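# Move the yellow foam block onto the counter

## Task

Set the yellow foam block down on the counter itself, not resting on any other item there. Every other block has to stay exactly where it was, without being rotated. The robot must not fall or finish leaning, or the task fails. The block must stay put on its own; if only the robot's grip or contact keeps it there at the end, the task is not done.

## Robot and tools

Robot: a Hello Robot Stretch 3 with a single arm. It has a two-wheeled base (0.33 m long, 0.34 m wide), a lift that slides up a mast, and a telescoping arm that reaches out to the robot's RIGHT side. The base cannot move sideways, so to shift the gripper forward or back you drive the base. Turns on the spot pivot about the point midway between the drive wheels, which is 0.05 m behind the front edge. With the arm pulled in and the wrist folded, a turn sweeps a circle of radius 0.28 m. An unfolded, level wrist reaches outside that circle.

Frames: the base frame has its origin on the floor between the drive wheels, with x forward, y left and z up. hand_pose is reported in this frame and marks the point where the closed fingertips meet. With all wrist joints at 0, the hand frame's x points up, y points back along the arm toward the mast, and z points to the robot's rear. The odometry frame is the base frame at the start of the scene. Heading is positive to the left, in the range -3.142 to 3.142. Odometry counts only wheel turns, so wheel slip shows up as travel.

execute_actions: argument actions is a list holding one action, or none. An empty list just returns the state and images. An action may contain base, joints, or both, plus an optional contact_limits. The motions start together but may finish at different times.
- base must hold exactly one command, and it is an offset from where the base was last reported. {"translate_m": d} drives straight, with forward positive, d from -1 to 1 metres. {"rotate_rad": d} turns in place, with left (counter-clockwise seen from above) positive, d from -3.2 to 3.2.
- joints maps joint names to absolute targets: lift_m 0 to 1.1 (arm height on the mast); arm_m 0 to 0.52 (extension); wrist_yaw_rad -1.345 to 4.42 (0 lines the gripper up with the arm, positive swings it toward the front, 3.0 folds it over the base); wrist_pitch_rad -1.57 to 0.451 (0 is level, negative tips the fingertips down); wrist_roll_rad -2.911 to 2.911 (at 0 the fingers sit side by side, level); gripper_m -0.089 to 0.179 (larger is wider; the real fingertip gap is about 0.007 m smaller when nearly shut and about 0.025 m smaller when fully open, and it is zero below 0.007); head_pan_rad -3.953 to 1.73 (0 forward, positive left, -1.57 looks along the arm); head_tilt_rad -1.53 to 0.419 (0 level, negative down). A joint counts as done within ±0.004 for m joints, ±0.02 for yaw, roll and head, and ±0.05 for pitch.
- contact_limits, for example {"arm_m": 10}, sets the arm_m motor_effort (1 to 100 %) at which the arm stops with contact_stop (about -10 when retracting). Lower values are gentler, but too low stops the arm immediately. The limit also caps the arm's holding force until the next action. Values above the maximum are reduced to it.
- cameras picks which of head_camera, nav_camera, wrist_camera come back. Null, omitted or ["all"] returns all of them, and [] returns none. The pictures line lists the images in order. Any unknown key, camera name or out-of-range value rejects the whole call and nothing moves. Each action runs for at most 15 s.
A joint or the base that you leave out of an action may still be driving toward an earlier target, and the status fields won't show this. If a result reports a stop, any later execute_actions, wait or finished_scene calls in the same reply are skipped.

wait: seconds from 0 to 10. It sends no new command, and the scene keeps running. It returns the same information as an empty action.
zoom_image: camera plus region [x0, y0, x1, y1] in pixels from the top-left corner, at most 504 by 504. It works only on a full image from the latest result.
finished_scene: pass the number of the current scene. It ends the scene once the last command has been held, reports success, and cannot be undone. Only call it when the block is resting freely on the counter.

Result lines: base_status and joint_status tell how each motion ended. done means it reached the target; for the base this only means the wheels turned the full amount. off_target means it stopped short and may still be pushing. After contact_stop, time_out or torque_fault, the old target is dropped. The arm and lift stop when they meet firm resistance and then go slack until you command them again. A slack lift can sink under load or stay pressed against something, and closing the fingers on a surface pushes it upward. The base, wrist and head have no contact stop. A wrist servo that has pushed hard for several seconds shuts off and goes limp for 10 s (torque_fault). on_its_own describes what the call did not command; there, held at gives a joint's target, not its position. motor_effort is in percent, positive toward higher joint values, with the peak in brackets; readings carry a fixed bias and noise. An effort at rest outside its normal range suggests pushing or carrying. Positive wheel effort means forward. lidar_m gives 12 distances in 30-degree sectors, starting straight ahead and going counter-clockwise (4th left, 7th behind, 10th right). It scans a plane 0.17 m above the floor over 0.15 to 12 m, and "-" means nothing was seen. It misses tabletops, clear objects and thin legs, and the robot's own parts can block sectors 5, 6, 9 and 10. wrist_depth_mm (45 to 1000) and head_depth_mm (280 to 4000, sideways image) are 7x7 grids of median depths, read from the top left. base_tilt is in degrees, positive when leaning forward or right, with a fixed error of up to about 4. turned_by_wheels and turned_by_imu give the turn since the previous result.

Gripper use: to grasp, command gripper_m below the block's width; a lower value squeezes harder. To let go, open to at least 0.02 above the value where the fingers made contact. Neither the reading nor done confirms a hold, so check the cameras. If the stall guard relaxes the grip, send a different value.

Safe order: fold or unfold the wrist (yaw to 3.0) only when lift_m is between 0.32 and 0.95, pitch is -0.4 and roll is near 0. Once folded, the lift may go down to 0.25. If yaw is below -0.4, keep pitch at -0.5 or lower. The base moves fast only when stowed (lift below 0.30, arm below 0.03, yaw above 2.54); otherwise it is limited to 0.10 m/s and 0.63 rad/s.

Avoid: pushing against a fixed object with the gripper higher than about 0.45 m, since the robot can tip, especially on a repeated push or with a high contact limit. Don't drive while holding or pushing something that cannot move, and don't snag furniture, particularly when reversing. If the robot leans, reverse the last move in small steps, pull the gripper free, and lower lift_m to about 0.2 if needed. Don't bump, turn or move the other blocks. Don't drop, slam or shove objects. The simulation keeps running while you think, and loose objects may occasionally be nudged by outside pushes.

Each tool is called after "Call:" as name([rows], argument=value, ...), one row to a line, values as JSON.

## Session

Call:
execute_actions(actions=[])

Scene clock: 0.00 s.
base_odometry: x=+0.000 y=+0.000 heading=+0.000 (m, m, rad; odometry frame)
turned_by_wheels: +0.000 (rad since the last result)
turned_by_imu: +0.000 (rad since the last result)
base_tilt: forward=-0.7 right=+0.8 (deg)
lidar_m: 1.53 2.41 2.15 1.45 1.52 1.08 1.50 1.32 1.35 1.60 2.93 1.41
head_depth_mm: 1899 2853 3629 3606 3415 1400 1412 / 1900 2856 3817 3869 2180 1560 1567 / 1881 2830 3462 3452 2226 1738 1751 / 1892 2792 3135 3135 2251 1957 1973 / 1881 2792 2877 2847 2411 2279 2212 / 1870 2599 2679 2622 2598 2577 2320 / 1858 2450 2466 2453 2452 2415 2344
base_status: not commanded
joint_positions: lift_m=+0.545 arm_m=+0.002 wrist_yaw_rad=+2.932 wrist_pitch_rad=-0.340 wrist_roll_rad=+0.007 gripper_m=+0.037 head_pan_rad=-0.020 head_tilt_rad=+0.006
joint_status: not commanded
motor_effort: left_wheel=+1 right_wheel=+0 lift_m=+23 arm_m=+1 wrist_yaw_rad=+1 wrist_pitch_rad=+4 wrist_roll_rad=+0 gripper_m=+0 head_pan_rad=+2 head_tilt_rad=+2 (%)
hand_pose: x=+0.0274 y=+0.0815 z=+0.5755 quat_wxyz=(+0.192, +0.708, +0.046, +0.678) (m; base frame)
wrist_depth_mm: - - - - - - - / - - - - - - - / - - - - - - - / - - - - - - - / - - - - - - - / 886 - - 956 978 963 - / 760 - 771 795 793 816 826
pictures: head_camera (sideways: a quarter turn clockwise sets it upright), nav_camera (sideways: a quarter turn counterclockwise sets it upright), wrist_camera
Images, in order (width x height): head_camera 896x504, nav_camera 672x504, wrist_camera 644x364.

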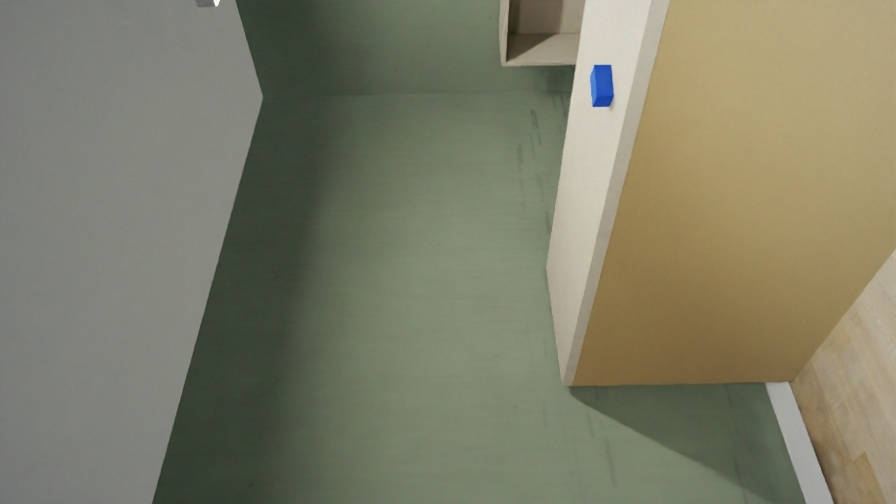

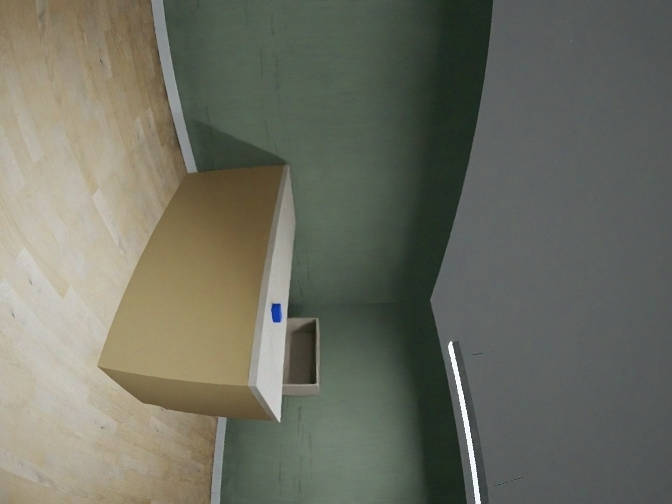

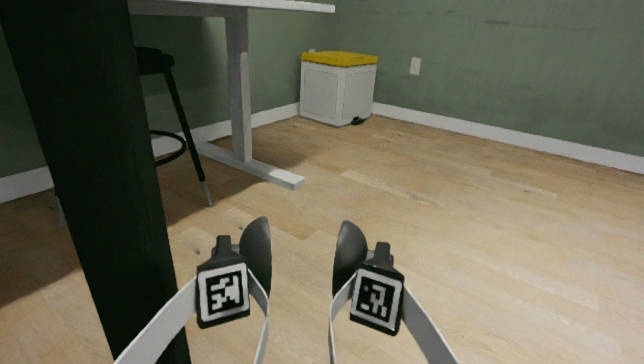

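Call:
execute_actions([
  {"base": {"rotate_rad": -0.74}, "joints": {"lift_m": 0.285, "wrist_yaw_rad": 3.0, "wrist_pitch_rad": -0.4, "head_pan_rad": 0.0, "head_tilt_rad": -0.6}},
], cameras=["head_camera", "nav_camera"])

Scene clock: 5.50 s.
base_odometry: x=+0.000 y=+0.000 heading=-0.740 (m, m, rad; odometry frame)
turned_by_wheels: -0.740 (rad since the last result)
turned_by_imu: -0.743 (rad since the last result)
base_tilt: forward=-0.7 right=+0.7 (deg)
lidar_m: 1.66 1.41 2.01 2.41 1.45 0.94 1.08 1.63 1.34 1.32 1.44 2.11
head_depth_mm: 2684 2970 3156 2284 1775 1452 1224 / 2699 3024 3208 2318 1780 1465 1233 / 2758 3052 3263 2315 1815 1472 1243 / 2798 3130 3315 2341 1815 1482 1245 / 2871 3130 3372 2256 1831 1479 1253 / 2874 1800 1619 1667 1772 1488 1254 / 2856 1777 1399 1583 1759 1498 1260
base_status: done
joint_positions: lift_m=+0.286 arm_m=+0.002 wrist_yaw_rad=+2.998 wrist_pitch_rad=-0.414 wrist_roll_rad=+0.007 gripper_m=+0.037 head_pan_rad=-0.007 head_tilt_rad=-0.592
joint_status: all done
motor_effort: left_wheel=+3(9) right_wheel=-2(7) lift_m=+11(19) arm_m=+0(1) wrist_yaw_rad=+2(2) wrist_pitch_rad=+4(4) wrist_roll_rad=+0(0) gripper_m=-1(1) head_pan_rad=+5(11) head_tilt_rad=-5(40) (%)
hand_pose: x=+0.0109 y=+0.0757 z=+0.2992 quat_wxyz=(+0.195, +0.703, +0.095, +0.677) (m; base frame)
wrist_depth_mm: - - - - - - - / - - - - - - - / - - - - - - - / 752 - 776 817 876 883 902 / 606 590 663 647 664 693 701 / 497 504 - 534 540 557 566 / 449 - - 456 457 467 469
pictures: head_camera (sideways: a quarter turn clockwise sets it upright), nav_camera (sideways: a quarter turn counterclockwise sets it upright)
Images, in order (width x height): head_camera 896x504, nav_camera 672x504.

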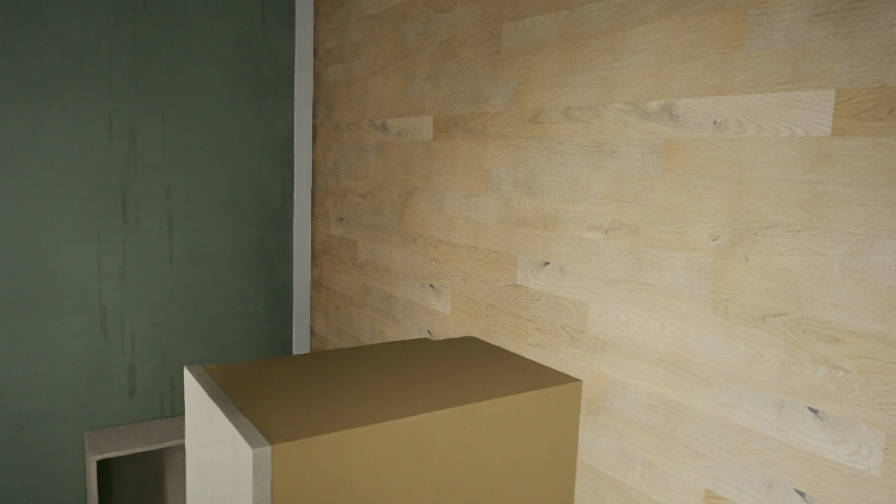

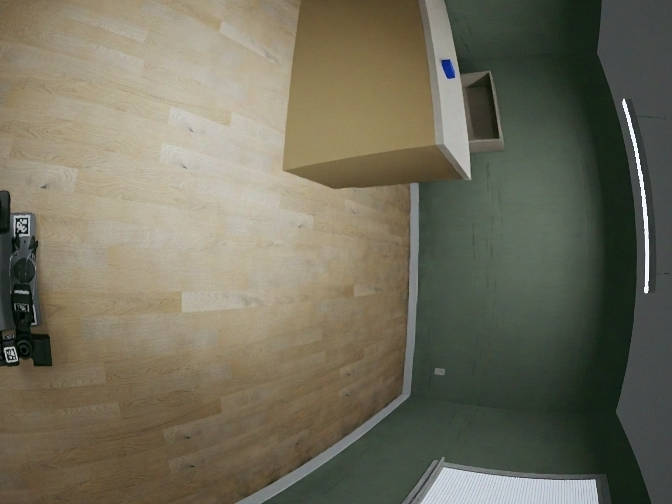

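Call:
execute_actions([
  {"base": {"translate_m": 1.0}, "joints": {"head_pan_rad": 0.3, "head_tilt_rad": -0.7}},
], cameras=["nav_camera"])

Call:
execute_actions([
  {"base": {"translate_m": 1.0}, "joints": {"head_pan_rad": 1.25, "head_tilt_rad": -0.75}},
], cameras=["head_camera", "nav_camera"])

Scene clock: 10.93 s.
base_odometry: x=+0.739 y=-0.674 heading=-0.740 (m, m, rad; odometry frame)
turned_by_wheels: +0.000 (rad since the last result)
turned_by_imu: +0.011 (rad since the last result)
base_tilt: forward=-0.8 right=+0.8 (deg)
lidar_m: 2.24 0.62 0.56 1.88 2.49 2.24 2.06 1.82 1.46 1.44 1.54 2.27
head_depth_mm: 1884 2118 2312 2000 1623 1356 1174 / 1955 2169 2415 2027 1639 1360 1184 / 2053 2288 2509 2021 1649 1381 1182 / 2113 2382 2591 1981 1565 1390 1191 / 2077 2236 935 1024 1147 1300 1195 / 2334 2407 834 842 918 1012 1130 / 2371 2483 805 716 769 857 1134
base_status: done
joint_positions: lift_m=+0.286 arm_m=+0.002 wrist_yaw_rad=+2.999 wrist_pitch_rad=-0.414 wrist_roll_rad=+0.007 gripper_m=+0.037 head_pan_rad=+0.293 head_tilt_rad=-0.692
joint_status: all done
motor_effort: left_wheel=+2(13) right_wheel=-1(7) lift_m=+11(11) arm_m=+1(1) wrist_yaw_rad=+1(1) wrist_pitch_rad=+4(4) wrist_roll_rad=+0(0) gripper_m=+0(0) head_pan_rad=+5(32) head_tilt_rad=-5(19) (%)
hand_pose: x=+0.0108 y=+0.0757 z=+0.2991 quat_wxyz=(+0.195, +0.703, +0.095, +0.678) (m; base frame)
wrist_depth_mm: - - - - 887 502 484 / - - - - 877 540 539 / 993 - - - 892 570 578 / 749 - 796 803 778 629 628 / 613 613 669 661 671 654 660 / 498 508 - 536 558 561 571 / 447 - - 458 451 467 485
pictures: nav_camera (sideways: a quarter turn counterclockwise sets it upright)
Images, in order (width x height): nav_camera 672x504.

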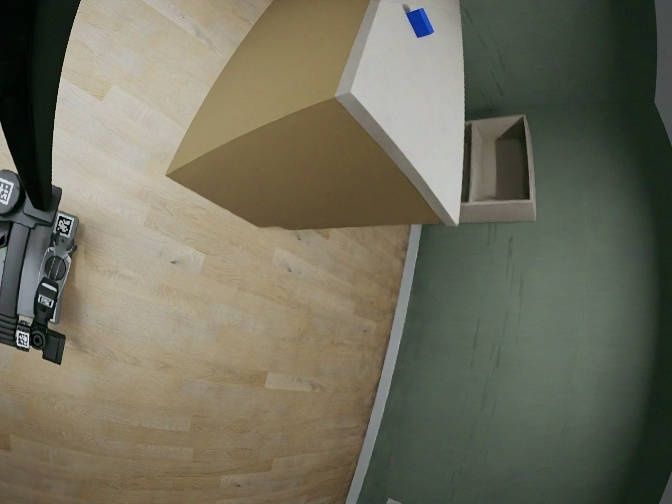

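Scene clock: 15.97 s.
base_odometry: x=+1.477 y=-1.348 heading=-0.740 (m, m, rad; odometry frame)
turned_by_wheels: +0.000 (rad since the last result)
turned_by_imu: +0.011 (rad since the last result)
base_tilt: forward=-0.7 right=+0.8 (deg)
lidar_m: 1.25 1.35 1.96 0.39 0.40 0.60 2.85 1.99 1.57 1.54 1.61 1.27
head_depth_mm: 2014 2200 2169 1875 1550 1323 1151 / 2026 2306 2399 1894 1568 1327 1157 / 1982 2273 2433 1913 1578 1339 1161 / 1964 2216 2387 1918 1580 1341 1164 / 1917 2157 2375 1946 1572 1350 1150 / 1849 2033 1593 1196 957 772 871 / 1693 1022 734 590 524 613 774
base_status: done
joint_positions: lift_m=+0.286 arm_m=+0.002 wrist_yaw_rad=+2.999 wrist_pitch_rad=-0.414 wrist_roll_rad=+0.007 gripper_m=+0.037 head_pan_rad=+1.243 head_tilt_rad=-0.741
joint_status: all done
motor_effort: left_wheel=+0(12) right_wheel=+0(9) lift_m=+12(12) arm_m=+1(1) wrist_yaw_rad=+1(1) wrist_pitch_rad=+4(4) wrist_roll_rad=+0(0) gripper_m=-1(1) head_pan_rad=+5(57) head_tilt_rad=-5(13) (%)
hand_pose: x=+0.0108 y=+0.0757 z=+0.2991 quat_wxyz=(+0.195, +0.703, +0.095, +0.678) (m; base frame)
wrist_depth_mm: 367 - 518 - - - - / 393 - 549 - - - - / 431 - 544 - - - - / 476 - 738 828 856 867 895 / 510 528 656 647 674 675 696 / 508 513 - 535 540 552 575 / 453 - - 460 461 472 480
pictures: head_camera (sideways: a quarter turn clockwise sets it upright), nav_camera (sideways: a quarter turn counterclockwise sets it upright)
Images, in order (width x height): head_camera 896x504, nav_camera 672x504.

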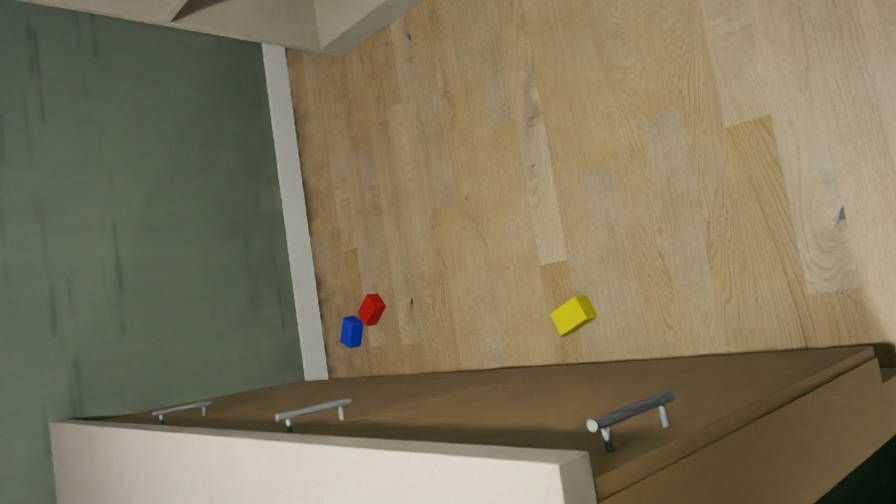

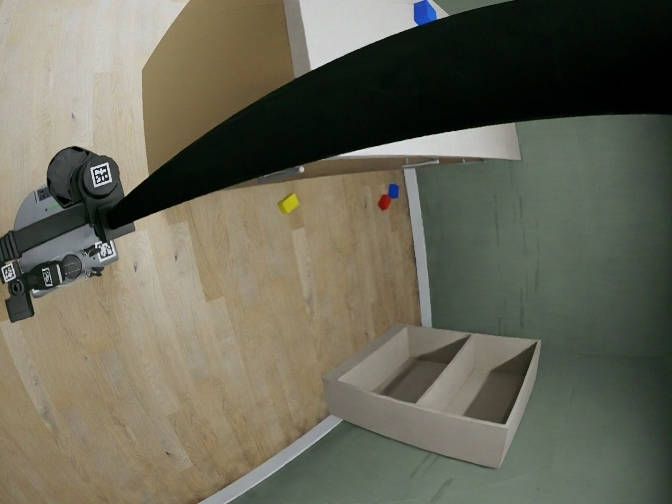

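Call:
zoom_image(camera="head_camera", region=[500, 250, 660, 390])

Region (500, 250, 660, 390) of head_camera's 896x504 image, scaled by 3.150, with more detail than that image has; it fills the top 441 rows of this view, and the rest is white.

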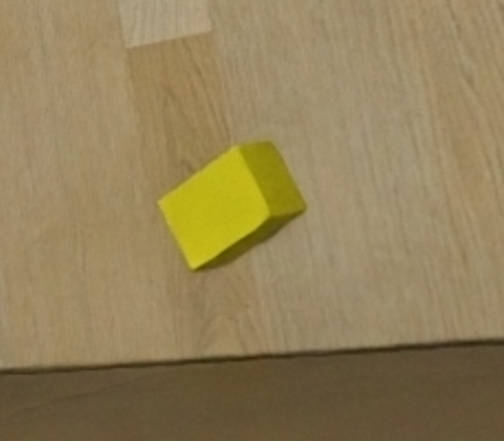

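Call:
execute_actions([
  {"base": {"rotate_rad": -2.22}, "joints": {"head_pan_rad": -2.5, "head_tilt_rad": -0.9}},
], cameras=["head_camera", "nav_camera"])

Scene clock: 27.57 s.
base_odometry: x=+1.477 y=-1.348 heading=-2.960 (m, m, rad; odometry frame)
turned_by_wheels: -2.220 (rad since the last result)
turned_by_imu: -2.223 (rad since the last result)
base_tilt: forward=-0.7 right=+0.7 (deg)
lidar_m: 1.61 1.55 1.61 1.30 1.26 1.30 1.41 0.46 0.39 0.53 2.86 2.19
head_depth_mm: 1954 2208 1944 1630 1418 1249 1137 / 1966 2264 1939 1652 1409 1245 1148 / 1355 1707 1859 1614 1429 1251 1159 / 920 717 619 753 952 1222 - / 933 707 573 563 746 1118 1145 / 945 715 577 577 775 1187 1129 / 964 725 583 593 807 1212 1140
base_status: done
joint_positions: lift_m=+0.286 arm_m=+0.002 wrist_yaw_rad=+2.999 wrist_pitch_rad=-0.414 wrist_roll_rad=+0.007 gripper_m=+0.037 head_pan_rad=-2.493 head_tilt_rad=-0.889
joint_status: all done
motor_effort: left_wheel=+3(14) right_wheel=-2(10) lift_m=+11(12) arm_m=+1(0) wrist_yaw_rad=+1(1) wrist_pitch_rad=+4(4) wrist_roll_rad=+0(0) gripper_m=-1(0) head_pan_rad=-4(57) head_tilt_rad=-6(23) (%)
hand_pose: x=+0.0108 y=+0.0757 z=+0.2991 quat_wxyz=(+0.195, +0.703, +0.095, +0.678) (m; base frame)
wrist_depth_mm: 908 - - - - - - / - - - - - - - / 954 - - - - - - / 749 - 786 847 855 870 885 / 607 599 659 646 672 681 717 / 508 506 - 542 550 555 572 / 441 - - 457 455 471 477
pictures: head_camera (sideways: a quarter turn clockwise sets it upright), nav_camera (sideways: a quarter turn counterclockwise sets it upright)
Images, in order (width x height): head_camera 896x504, nav_camera 672x504.

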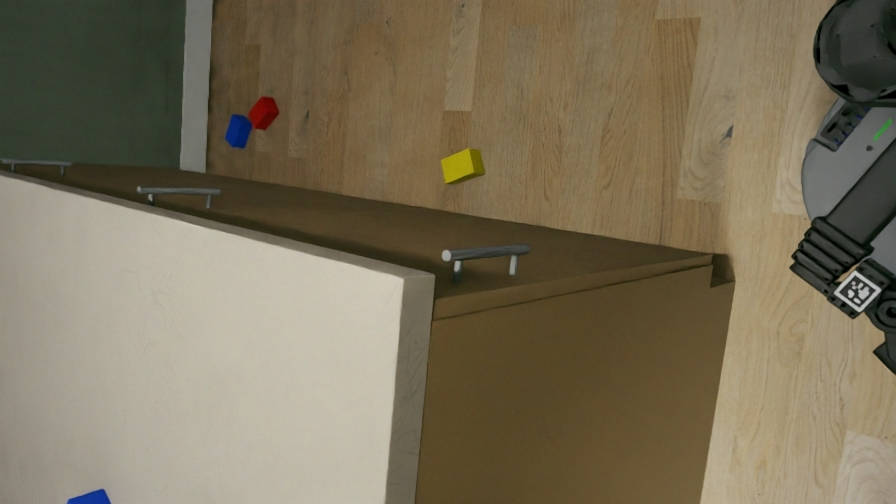

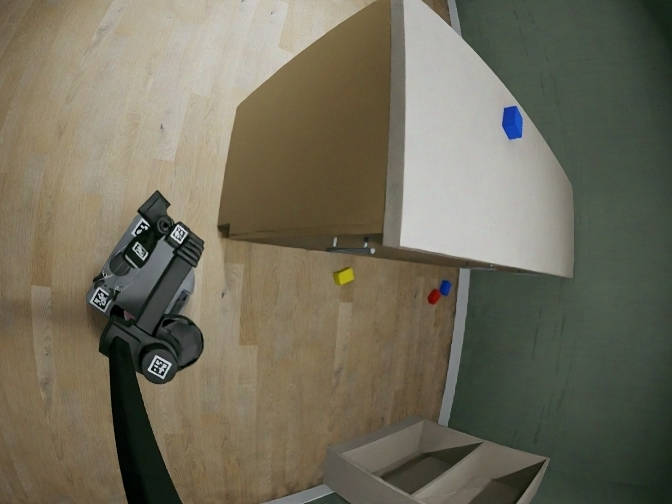

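Call:
execute_actions([
  {"base": {"translate_m": -0.95}, "joints": {"head_pan_rad": -1.57, "head_tilt_rad": -1.1}},
], cameras=["head_camera", "nav_camera"])

Scene clock: 33.20 s.
base_odometry: x=+2.411 y=-1.177 heading=-2.960 (m, m, rad; odometry frame)
turned_by_wheels: +0.000 (rad since the last result)
turned_by_imu: -0.008 (rad since the last result)
base_tilt: forward=-0.7 right=+0.8 (deg)
lidar_m: 2.46 2.37 1.11 0.81 0.79 0.52 1.05 1.39 0.85 0.62 0.59 0.61
head_depth_mm: 786 1000 1351 1424 1285 1176 1109 / 732 912 1197 1428 1295 1210 - / 686 838 1070 1425 1306 - - / 633 774 978 1380 1311 1185 1103 / 615 719 890 1165 1315 1204 1110 / 606 676 818 1050 1329 1211 1111 / 612 633 761 952 1295 1212 1119
base_status: done
joint_positions: lift_m=+0.286 arm_m=+0.002 wrist_yaw_rad=+2.999 wrist_pitch_rad=-0.414 wrist_roll_rad=+0.007 gripper_m=+0.037 head_pan_rad=-1.576 head_tilt_rad=-1.086
joint_status: all done
motor_effort: left_wheel=+3(7) right_wheel=-2(10) lift_m=+11(11) arm_m=+0(1) wrist_yaw_rad=+1(1) wrist_pitch_rad=+4(4) wrist_roll_rad=+0(0) gripper_m=-1(0) head_pan_rad=+5(57) head_tilt_rad=-8(25) (%)
hand_pose: x=+0.0108 y=+0.0757 z=+0.2991 quat_wxyz=(+0.195, +0.703, +0.095, +0.678) (m; base frame)
wrist_depth_mm: 583 - 808 950 - - - / 616 - 872 - - - - / 668 - 934 - - - - / 663 - 812 819 858 864 897 / 602 611 662 647 667 684 694 / 508 517 - 525 541 550 577 / 447 - - 455 461 470 485
pictures: head_camera (sideways: a quarter turn clockwise sets it upright), nav_camera (sideways: a quarter turn counterclockwise sets it upright)
Images, in order (width x height): head_camera 896x504, nav_camera 672x504.

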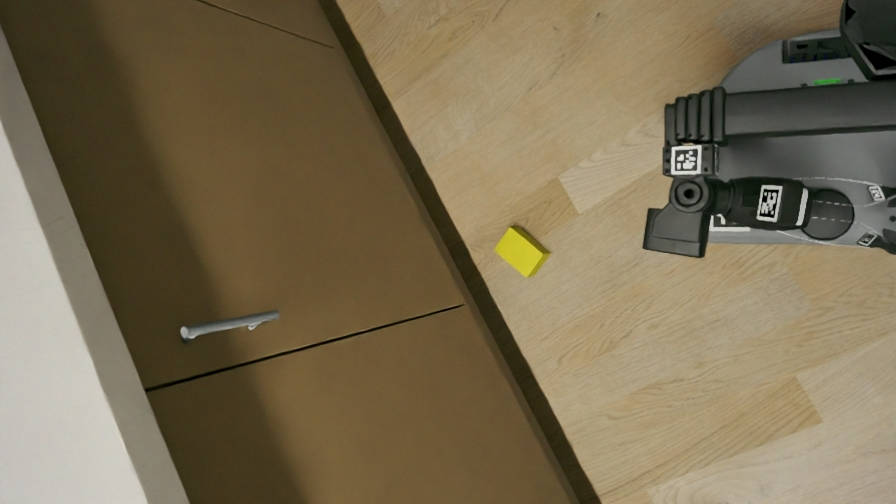

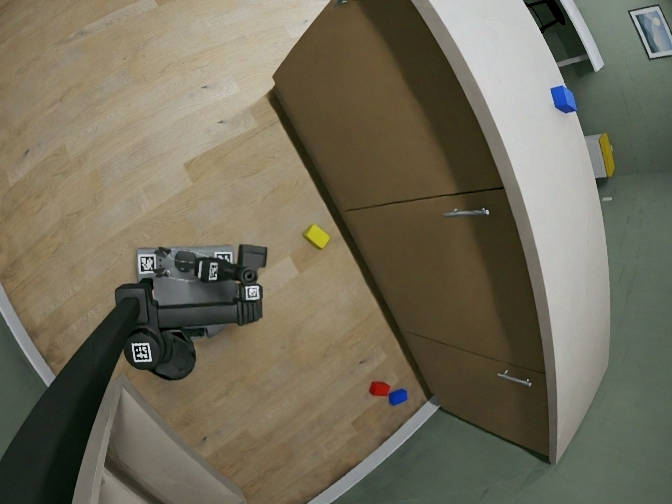

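Call:
zoom_image(camera="head_camera", region=[440, 180, 600, 330])

Call:
zoom_image(camera="head_camera", region=[620, 60, 896, 290])

Region (440, 180, 600, 330) of head_camera's 896x504 image, scaled by 3.150, with more detail than that image has; it fills the top 472 rows of this view, and the rest is white.

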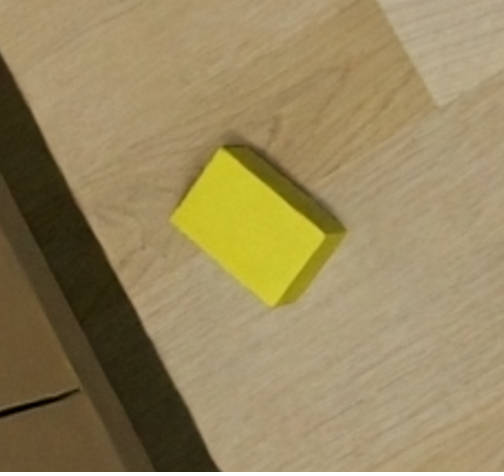

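Region (620, 60, 896, 290) of head_camera's 896x504 image, scaled by 1.826, with more detail than that image has.

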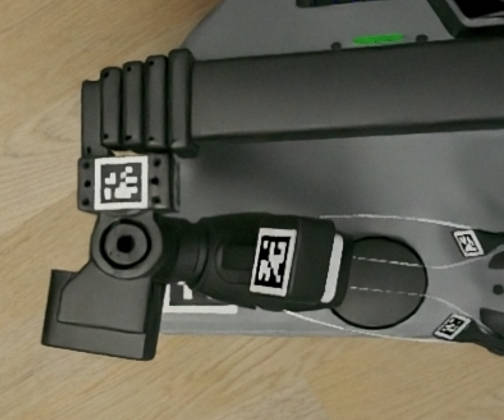

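Call:
execute_actions([
  {"joints": {"lift_m": 0.325, "arm_m": 0.15, "wrist_yaw_rad": 0.88}},
], cameras=["head_camera"])

Call:
execute_actions([
  {"joints": {"lift_m": 0.195, "arm_m": 0.316, "wrist_pitch_rad": -1.0, "gripper_m": 0.17}},
], cameras=["head_camera", "wrist_camera"])

Scene clock: 39.33 s.
base_odometry: x=+2.411 y=-1.177 heading=-2.960 (m, m, rad; odometry frame)
turned_by_wheels: +0.000 (rad since the last result)
turned_by_imu: +0.001 (rad since the last result)
base_tilt: forward=-0.7 right=+0.8 (deg)
lidar_m: 2.45 2.36 1.12 0.81 0.79 0.52 1.05 1.39 0.85 0.62 0.59 0.61
head_depth_mm: 790 997 1355 1419 1289 1182 1104 / 733 911 1192 1432 1311 - - / 684 835 1073 1404 1272 1221 - / 634 777 973 1360 1289 1212 1100 / 615 720 888 1159 1308 1203 1105 / 606 673 822 1043 1322 1212 1112 / 611 634 762 950 1294 1219 1119
base_status: not commanded
joint_positions: lift_m=+0.324 arm_m=+0.150 wrist_yaw_rad=+0.882 wrist_pitch_rad=-0.414 wrist_roll_rad=+0.007 gripper_m=+0.037 head_pan_rad=-1.576 head_tilt_rad=-1.086
joint_status: all done
motor_effort: left_wheel=+3(3) right_wheel=-2(2) lift_m=+33(35) arm_m=+3(5) wrist_yaw_rad=-1(0) wrist_pitch_rad=+4(4) wrist_roll_rad=+0(0) gripper_m=-1(1) head_pan_rad=+5(5) head_tilt_rad=-8(8) (%)
hand_pose: x=+0.1522 y=-0.4378 z=+0.3380 quat_wxyz=(+0.686, +0.427, -0.566, +0.162) (m; base frame)
wrist_depth_mm: 332 298 268 244 222 207 191 / 370 322 289 259 238 218 203 / 415 357 315 282 257 233 214 / 468 403 348 312 278 252 229 / 629 547 386 342 298 269 248 / 546 558 - 467 322 294 267 / 471 485 481 493 458 322 286
pictures: head_camera (sideways: a quarter turn clockwise sets it upright)
Images, in order (width x height): head_camera 896x504.

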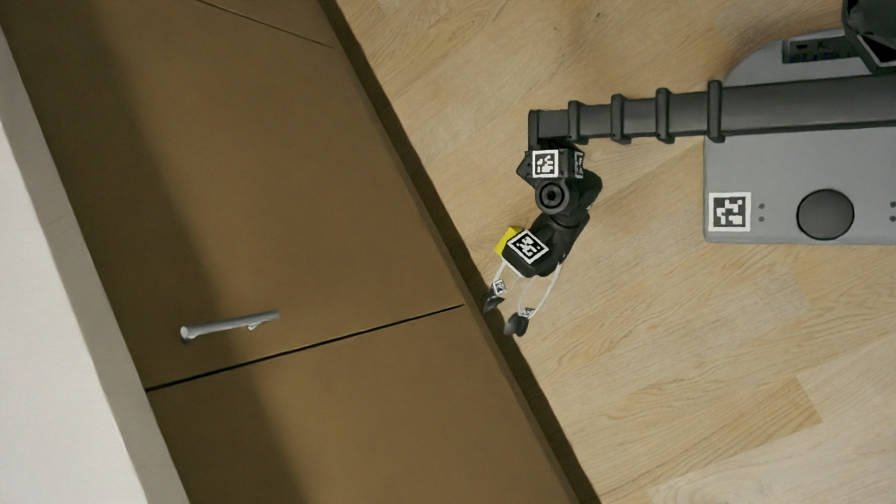

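Scene clock: 41.80 s.
base_odometry: x=+2.411 y=-1.177 heading=-2.960 (m, m, rad; odometry frame)
turned_by_wheels: +0.000 (rad since the last result)
turned_by_imu: +0.001 (rad since the last result)
base_tilt: forward=-0.7 right=+0.8 (deg)
lidar_m: 2.46 2.36 1.11 0.81 0.79 0.52 1.05 1.39 0.85 0.62 0.59 0.61
head_depth_mm: 786 993 1352 1420 1292 1182 1111 / 732 907 1192 1426 1295 1196 - / 684 837 1071 1441 1302 1225 - / 633 774 972 1276 1305 1205 1101 / 615 721 890 1166 1312 1201 1109 / 606 676 822 1047 1331 1209 1108 / 612 634 760 949 1300 1214 1118
base_status: not commanded
joint_positions: lift_m=+0.196 arm_m=+0.316 wrist_yaw_rad=+0.881 wrist_pitch_rad=-1.005 wrist_roll_rad=+0.007 gripper_m=+0.170 head_pan_rad=-1.576 head_tilt_rad=-1.086
joint_status: all done
motor_effort: left_wheel=+3(3) right_wheel=-2(2) lift_m=+11(30) arm_m=+3(4) wrist_yaw_rad=+0(1) wrist_pitch_rad=+1(5) wrist_roll_rad=+0(0) gripper_m=+0(82) head_pan_rad=+5(5) head_tilt_rad=-8(8) (%)
hand_pose: x=+0.0688 y=-0.5354 z=+0.1051 quat_wxyz=(+0.704, +0.572, -0.418, -0.046) (m; base frame)
wrist_depth_mm: 343 313 266 161 141 127 115 / 328 335 328 277 241 147 131 / 303 307 313 312 289 249 219 / 282 285 287 294 301 297 259 / 266 267 267 274 279 284 285 / - 250 217 212 260 - 268 / 229 235 233 237 244 244 253
pictures: head_camera (sideways: a quarter turn clockwise sets it upright), wrist_camera
Images, in order (width x height): head_camera 896x504, wrist_camera 644x364.

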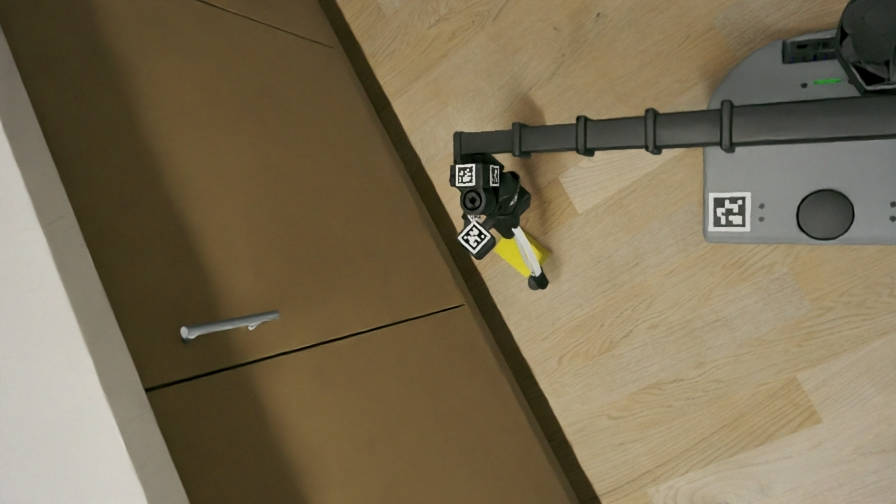

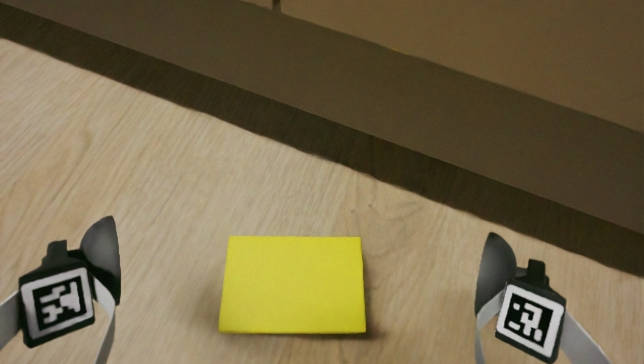

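Call:
execute_actions([
  {"joints": {"lift_m": 0.112, "wrist_yaw_rad": 0.925, "gripper_m": 0.155}},
], cameras=["head_camera", "wrist_camera"])

Scene clock: 46.50 s.
base_odometry: x=+2.411 y=-1.177 heading=-2.960 (m, m, rad; odometry frame)
turned_by_wheels: +0.000 (rad since the last result)
turned_by_imu: +0.001 (rad since the last result)
base_tilt: forward=-0.7 right=+0.8 (deg)
lidar_m: 2.45 2.36 1.12 0.81 0.78 0.52 1.05 1.39 0.85 0.62 0.59 0.61
head_depth_mm: 787 993 1347 1427 1289 1185 1110 / 733 909 1190 1430 1291 1207 - / 684 838 1073 1448 1291 1219 - / 634 774 977 1330 1310 1207 1096 / 613 722 893 1166 1314 1205 1107 / 607 674 821 1044 1324 1207 1104 / 611 633 760 950 1291 1213 1121
base_status: not commanded
joint_positions: lift_m=+0.113 arm_m=+0.316 wrist_yaw_rad=+0.923 wrist_pitch_rad=-1.005 wrist_roll_rad=+0.007 gripper_m=+0.155 head_pan_rad=-1.576 head_tilt_rad=-1.086
joint_status: all done
motor_effort: left_wheel=+3(3) right_wheel=-2(2) lift_m=+11(11) arm_m=+3(3) wrist_yaw_rad=+2(4) wrist_pitch_rad=+1(1) wrist_roll_rad=+1(0) gripper_m=+0(62) head_pan_rad=+4(5) head_tilt_rad=-8(8) (%)
hand_pose: x=+0.0718 y=-0.5315 z=+0.0221 quat_wxyz=(+0.705, +0.581, -0.405, -0.031) (m; base frame)
wrist_depth_mm: 247 248 252 238 207 184 165 / 224 229 233 238 237 211 186 / 209 210 216 218 224 226 213 / 195 197 198 202 207 211 212 / 183 184 141 142 187 195 198 / - 172 131 133 175 - 184 / 158 162 161 162 165 168 173
pictures: head_camera (sideways: a quarter turn clockwise sets it upright), wrist_camera
Images, in order (width x height): head_camera 896x504, wrist_camera 644x364.

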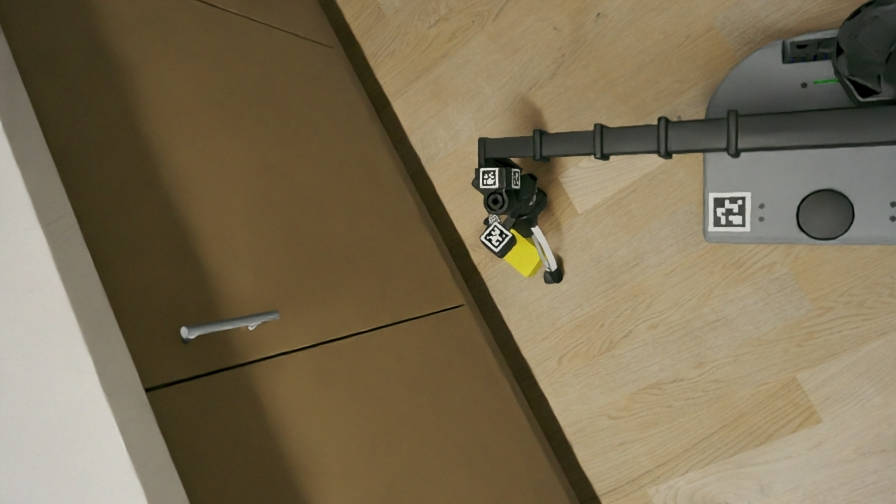

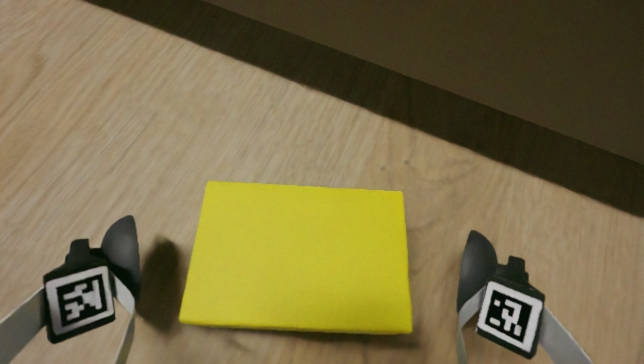

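Call:
execute_actions([
  {"joints": {"gripper_m": 0.045}},
], cameras=["head_camera", "wrist_camera"])

Scene clock: 48.23 s.
base_odometry: x=+2.411 y=-1.177 heading=-2.960 (m, m, rad; odometry frame)
turned_by_wheels: +0.000 (rad since the last result)
turned_by_imu: +0.000 (rad since the last result)
base_tilt: forward=-0.8 right=+0.7 (deg)
lidar_m: 2.45 2.36 1.12 0.81 0.78 0.52 1.05 1.39 0.84 0.61 0.59 0.61
head_depth_mm: 787 993 1343 1418 1284 1179 1104 / 732 910 1196 1432 1298 1201 - / 685 836 1073 1435 1286 1221 - / 633 777 973 1385 1308 1215 1104 / 615 722 890 1158 1313 1200 1108 / 605 675 821 1042 1328 1211 1109 / 612 633 763 953 1291 1217 1118
base_status: not commanded
joint_positions: lift_m=+0.113 arm_m=+0.316 wrist_yaw_rad=+0.923 wrist_pitch_rad=-1.006 wrist_roll_rad=+0.007 gripper_m=+0.046 head_pan_rad=-1.576 head_tilt_rad=-1.086
joint_status: all done
motor_effort: left_wheel=+3(4) right_wheel=-2(2) lift_m=+10(11) arm_m=+3(3) wrist_yaw_rad=+2(1) wrist_pitch_rad=+1(1) wrist_roll_rad=+0(0) gripper_m=-16(91) head_pan_rad=+4(4) head_tilt_rad=-8(8) (%)
hand_pose: x=+0.0717 y=-0.5314 z=+0.0220 quat_wxyz=(+0.705, +0.581, -0.405, -0.032) (m; base frame)
wrist_depth_mm: 243 250 253 237 207 184 166 / 227 230 234 239 234 211 188 / 209 211 215 217 222 226 213 / 195 195 199 201 205 209 214 / 180 184 138 141 146 194 197 / 169 - 130 131 133 181 184 / - 160 160 162 166 171 172
pictures: head_camera (sideways: a quarter turn clockwise sets it upright), wrist_camera
Images, in order (width x height): head_camera 896x504, wrist_camera 644x364.

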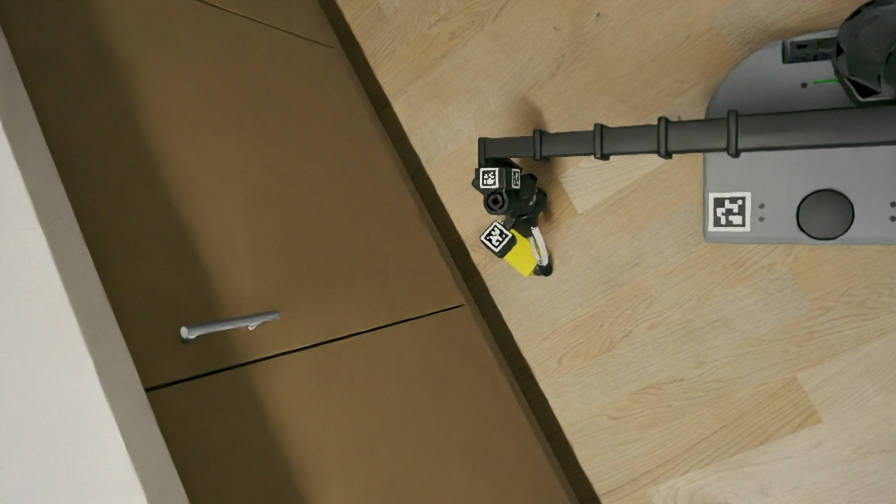

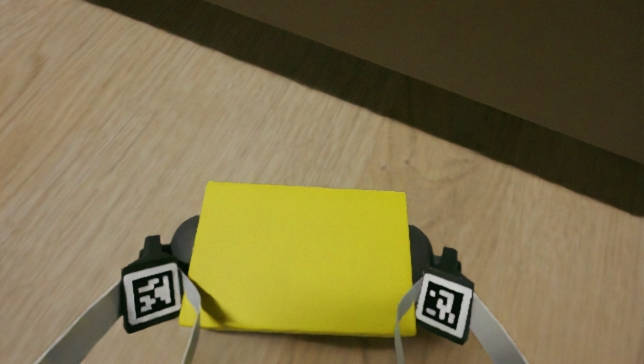

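Call:
execute_actions([
  {"joints": {"lift_m": 1.055, "arm_m": 0.25, "head_pan_rad": -1.4, "head_tilt_rad": -0.55}},
])

Scene clock: 59.10 s.
base_odometry: x=+2.411 y=-1.177 heading=-2.960 (m, m, rad; odometry frame)
turned_by_wheels: +0.000 (rad since the last result)
turned_by_imu: +0.003 (rad since the last result)
base_tilt: forward=-0.7 right=+0.8 (deg)
lidar_m: 2.46 2.36 1.11 0.81 0.79 0.52 1.05 1.39 0.85 0.62 0.59 0.61
head_depth_mm: 2058 - - 800 890 1052 1228 / 2441 2635 1208 769 841 984 1204 / 2969 3295 1143 762 799 927 1109 / 3626 3819 1073 733 766 879 1039 / 3538 3794 1087 740 725 833 973 / 3441 3722 1028 747 696 791 916 / 3321 3526 3292 752 666 755 865
base_status: not commanded
joint_positions: lift_m=+1.054 arm_m=+0.250 wrist_yaw_rad=+0.924 wrist_pitch_rad=-1.007 wrist_roll_rad=+0.007 gripper_m=+0.046 head_pan_rad=-1.407 head_tilt_rad=-0.557
joint_status: all done
motor_effort: left_wheel=+3(3) right_wheel=-2(2) lift_m=+33(34) arm_m=-1(2) wrist_yaw_rad=+1(2) wrist_pitch_rad=+2(2) wrist_roll_rad=+0(0) gripper_m=-17(17) head_pan_rad=+6(27) head_tilt_rad=+3(37) (%)
hand_pose: x=+0.0715 y=-0.4657 z=+0.9637 quat_wxyz=(+0.705, +0.581, -0.405, -0.032) (m; base frame)
wrist_depth_mm: 406 300 298 302 313 318 326 / 562 434 298 280 286 290 294 / - 599 449 354 267 268 270 / - - 544 400 344 259 252 / - - 139 140 146 371 264 / - - 129 131 133 480 384 / 963 961 - - - 695 506
pictures: head_camera (sideways: a quarter turn clockwise sets it upright), nav_camera (sideways: a quarter turn counterclockwise sets it upright), wrist_camera
Images, in order (width x height): head_camera 896x504, nav_camera 672x504, wrist_camera 644x364.

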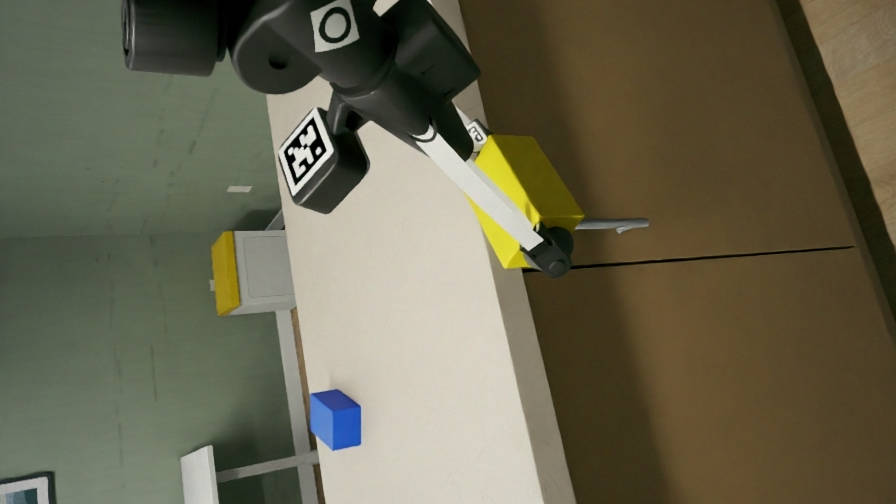

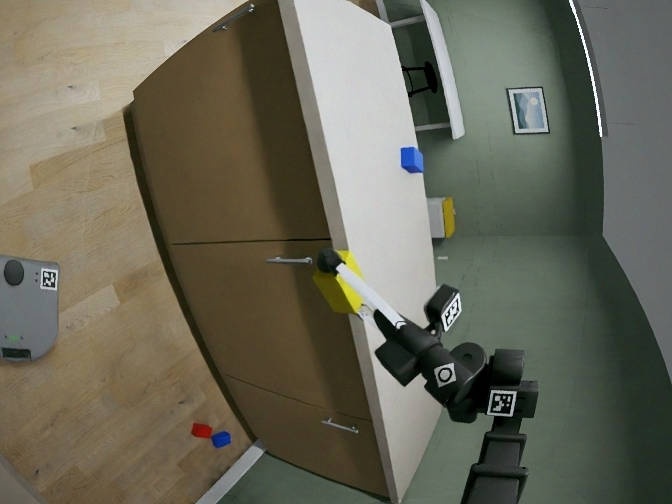

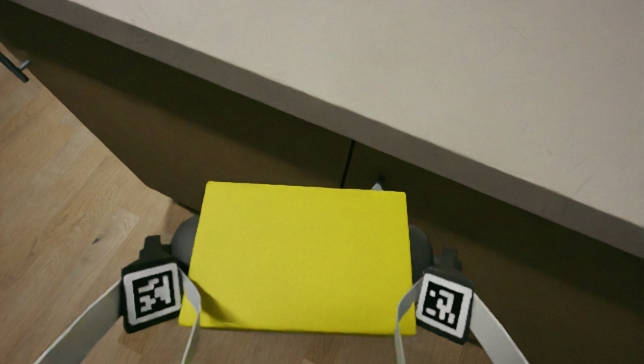

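Call:
execute_actions([
  {"base": {"translate_m": 0.14}, "joints": {"arm_m": 0.44, "wrist_yaw_rad": 0.6}},
], cameras=["head_camera", "wrist_camera"])

Scene clock: 62.03 s.
base_odometry: x=+2.274 y=-1.202 heading=-2.960 (m, m, rad; odometry frame)
turned_by_wheels: +0.000 (rad since the last result)
turned_by_imu: +0.002 (rad since the last result)
base_tilt: forward=-0.7 right=+0.7 (deg)
lidar_m: 2.33 2.24 1.22 0.88 0.86 0.64 1.15 1.51 0.75 0.54 0.52 0.54
head_depth_mm: 2247 - 945 716 773 916 1166 / 2633 2882 926 688 725 857 1033 / 3228 3628 1065 676 696 808 965 / 3553 3784 1070 734 663 764 904 / 3443 3775 1012 739 627 725 847 / 3329 3662 3792 746 606 687 798 / 3247 3469 3570 752 588 657 760
base_status: done
joint_positions: lift_m=+1.054 arm_m=+0.440 wrist_yaw_rad=+0.601 wrist_pitch_rad=-1.007 wrist_roll_rad=+0.007 gripper_m=+0.046 head_pan_rad=-1.407 head_tilt_rad=-0.556
joint_status: all done
motor_effort: left_wheel=+3(8) right_wheel=-2(4) lift_m=+32(33) arm_m=+4(4) wrist_yaw_rad=+0(2) wrist_pitch_rad=+1(2) wrist_roll_rad=+0(0) gripper_m=-16(16) head_pan_rad=+5(4) head_tilt_rad=+3(3) (%)
hand_pose: x=+0.0443 y=-0.6810 z=+0.9637 quat_wxyz=(+0.691, +0.509, -0.493, -0.145) (m; base frame)
wrist_depth_mm: 286 292 298 304 314 320 326 / 264 269 271 276 281 286 297 / 243 246 252 259 260 267 268 / 228 229 233 236 240 243 249 / 210 216 138 141 146 228 232 / 200 - 130 131 132 212 218 / - 188 188 188 192 201 202
pictures: head_camera (sideways: a quarter turn clockwise sets it upright), wrist_camera
Images, in order (width x height): head_camera 896x504, wrist_camera 644x364.

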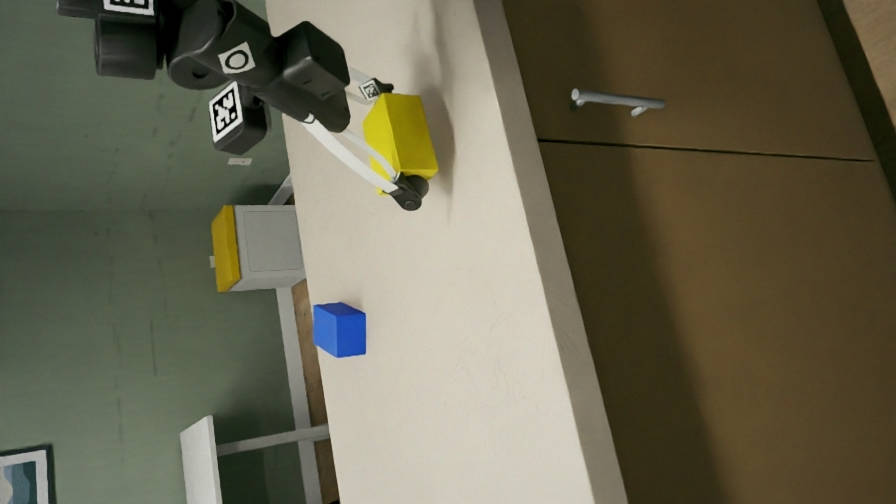

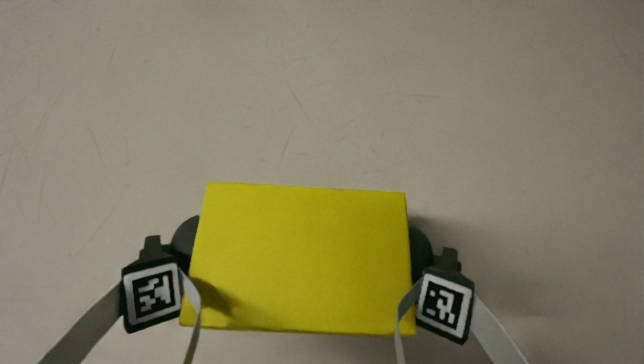

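Call:
execute_actions([
  {"joints": {"lift_m": 1.023}},
], cameras=["head_camera", "wrist_camera"])

Scene clock: 63.47 s.
base_odometry: x=+2.274 y=-1.202 heading=-2.960 (m, m, rad; odometry frame)
turned_by_wheels: +0.000 (rad since the last result)
turned_by_imu: +0.000 (rad since the last result)
base_tilt: forward=-0.6 right=+0.8 (deg)
lidar_m: 2.33 2.24 1.21 0.88 0.86 0.64 1.15 1.51 0.74 0.54 0.52 0.54
head_depth_mm: 2261 - 965 715 772 914 1174 / 2655 2890 - 693 720 856 1034 / 3310 3607 1058 690 696 807 960 / 3502 3748 1074 733 663 764 901 / 3504 3705 1012 740 626 724 849 / 3354 3634 3712 745 607 690 798 / 3251 3410 3596 754 590 657 756
base_status: not commanded
joint_positions: lift_m=+1.024 arm_m=+0.440 wrist_yaw_rad=+0.601 wrist_pitch_rad=-1.007 wrist_roll_rad=+0.007 gripper_m=+0.046 head_pan_rad=-1.407 head_tilt_rad=-0.556
joint_status: all done
motor_effort: left_wheel=+3(2) right_wheel=-2(2) lift_m=+11(30) arm_m=+3(3) wrist_yaw_rad=+0(0) wrist_pitch_rad=+2(2) wrist_roll_rad=+0(0) gripper_m=-17(18) head_pan_rad=+4(4) head_tilt_rad=+3(3) (%)
hand_pose: x=+0.0443 y=-0.6810 z=+0.9328 quat_wxyz=(+0.691, +0.509, -0.493, -0.145) (m; base frame)
wrist_depth_mm: 248 249 254 261 265 271 276 / 224 228 233 237 239 247 254 / 209 211 214 218 222 227 232 / 195 196 199 203 206 210 213 / 180 186 138 140 147 195 198 / 170 - 130 131 133 183 184 / - 160 159 162 166 170 172
pictures: head_camera (sideways: a quarter turn clockwise sets it upright), wrist_camera
Images, in order (width x height): head_camera 896x504, wrist_camera 644x364.

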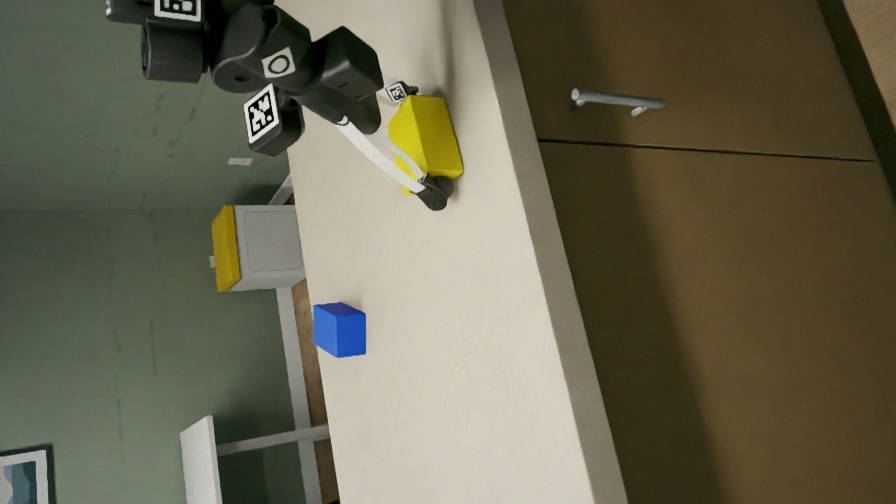

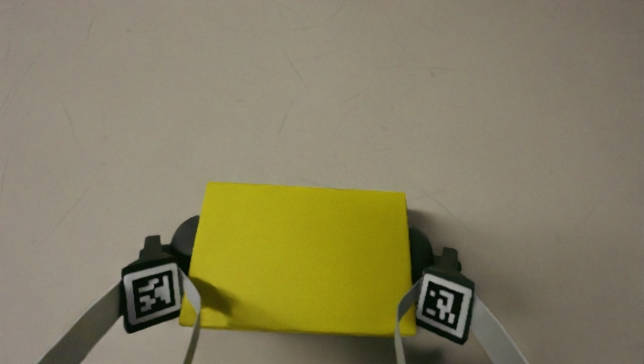

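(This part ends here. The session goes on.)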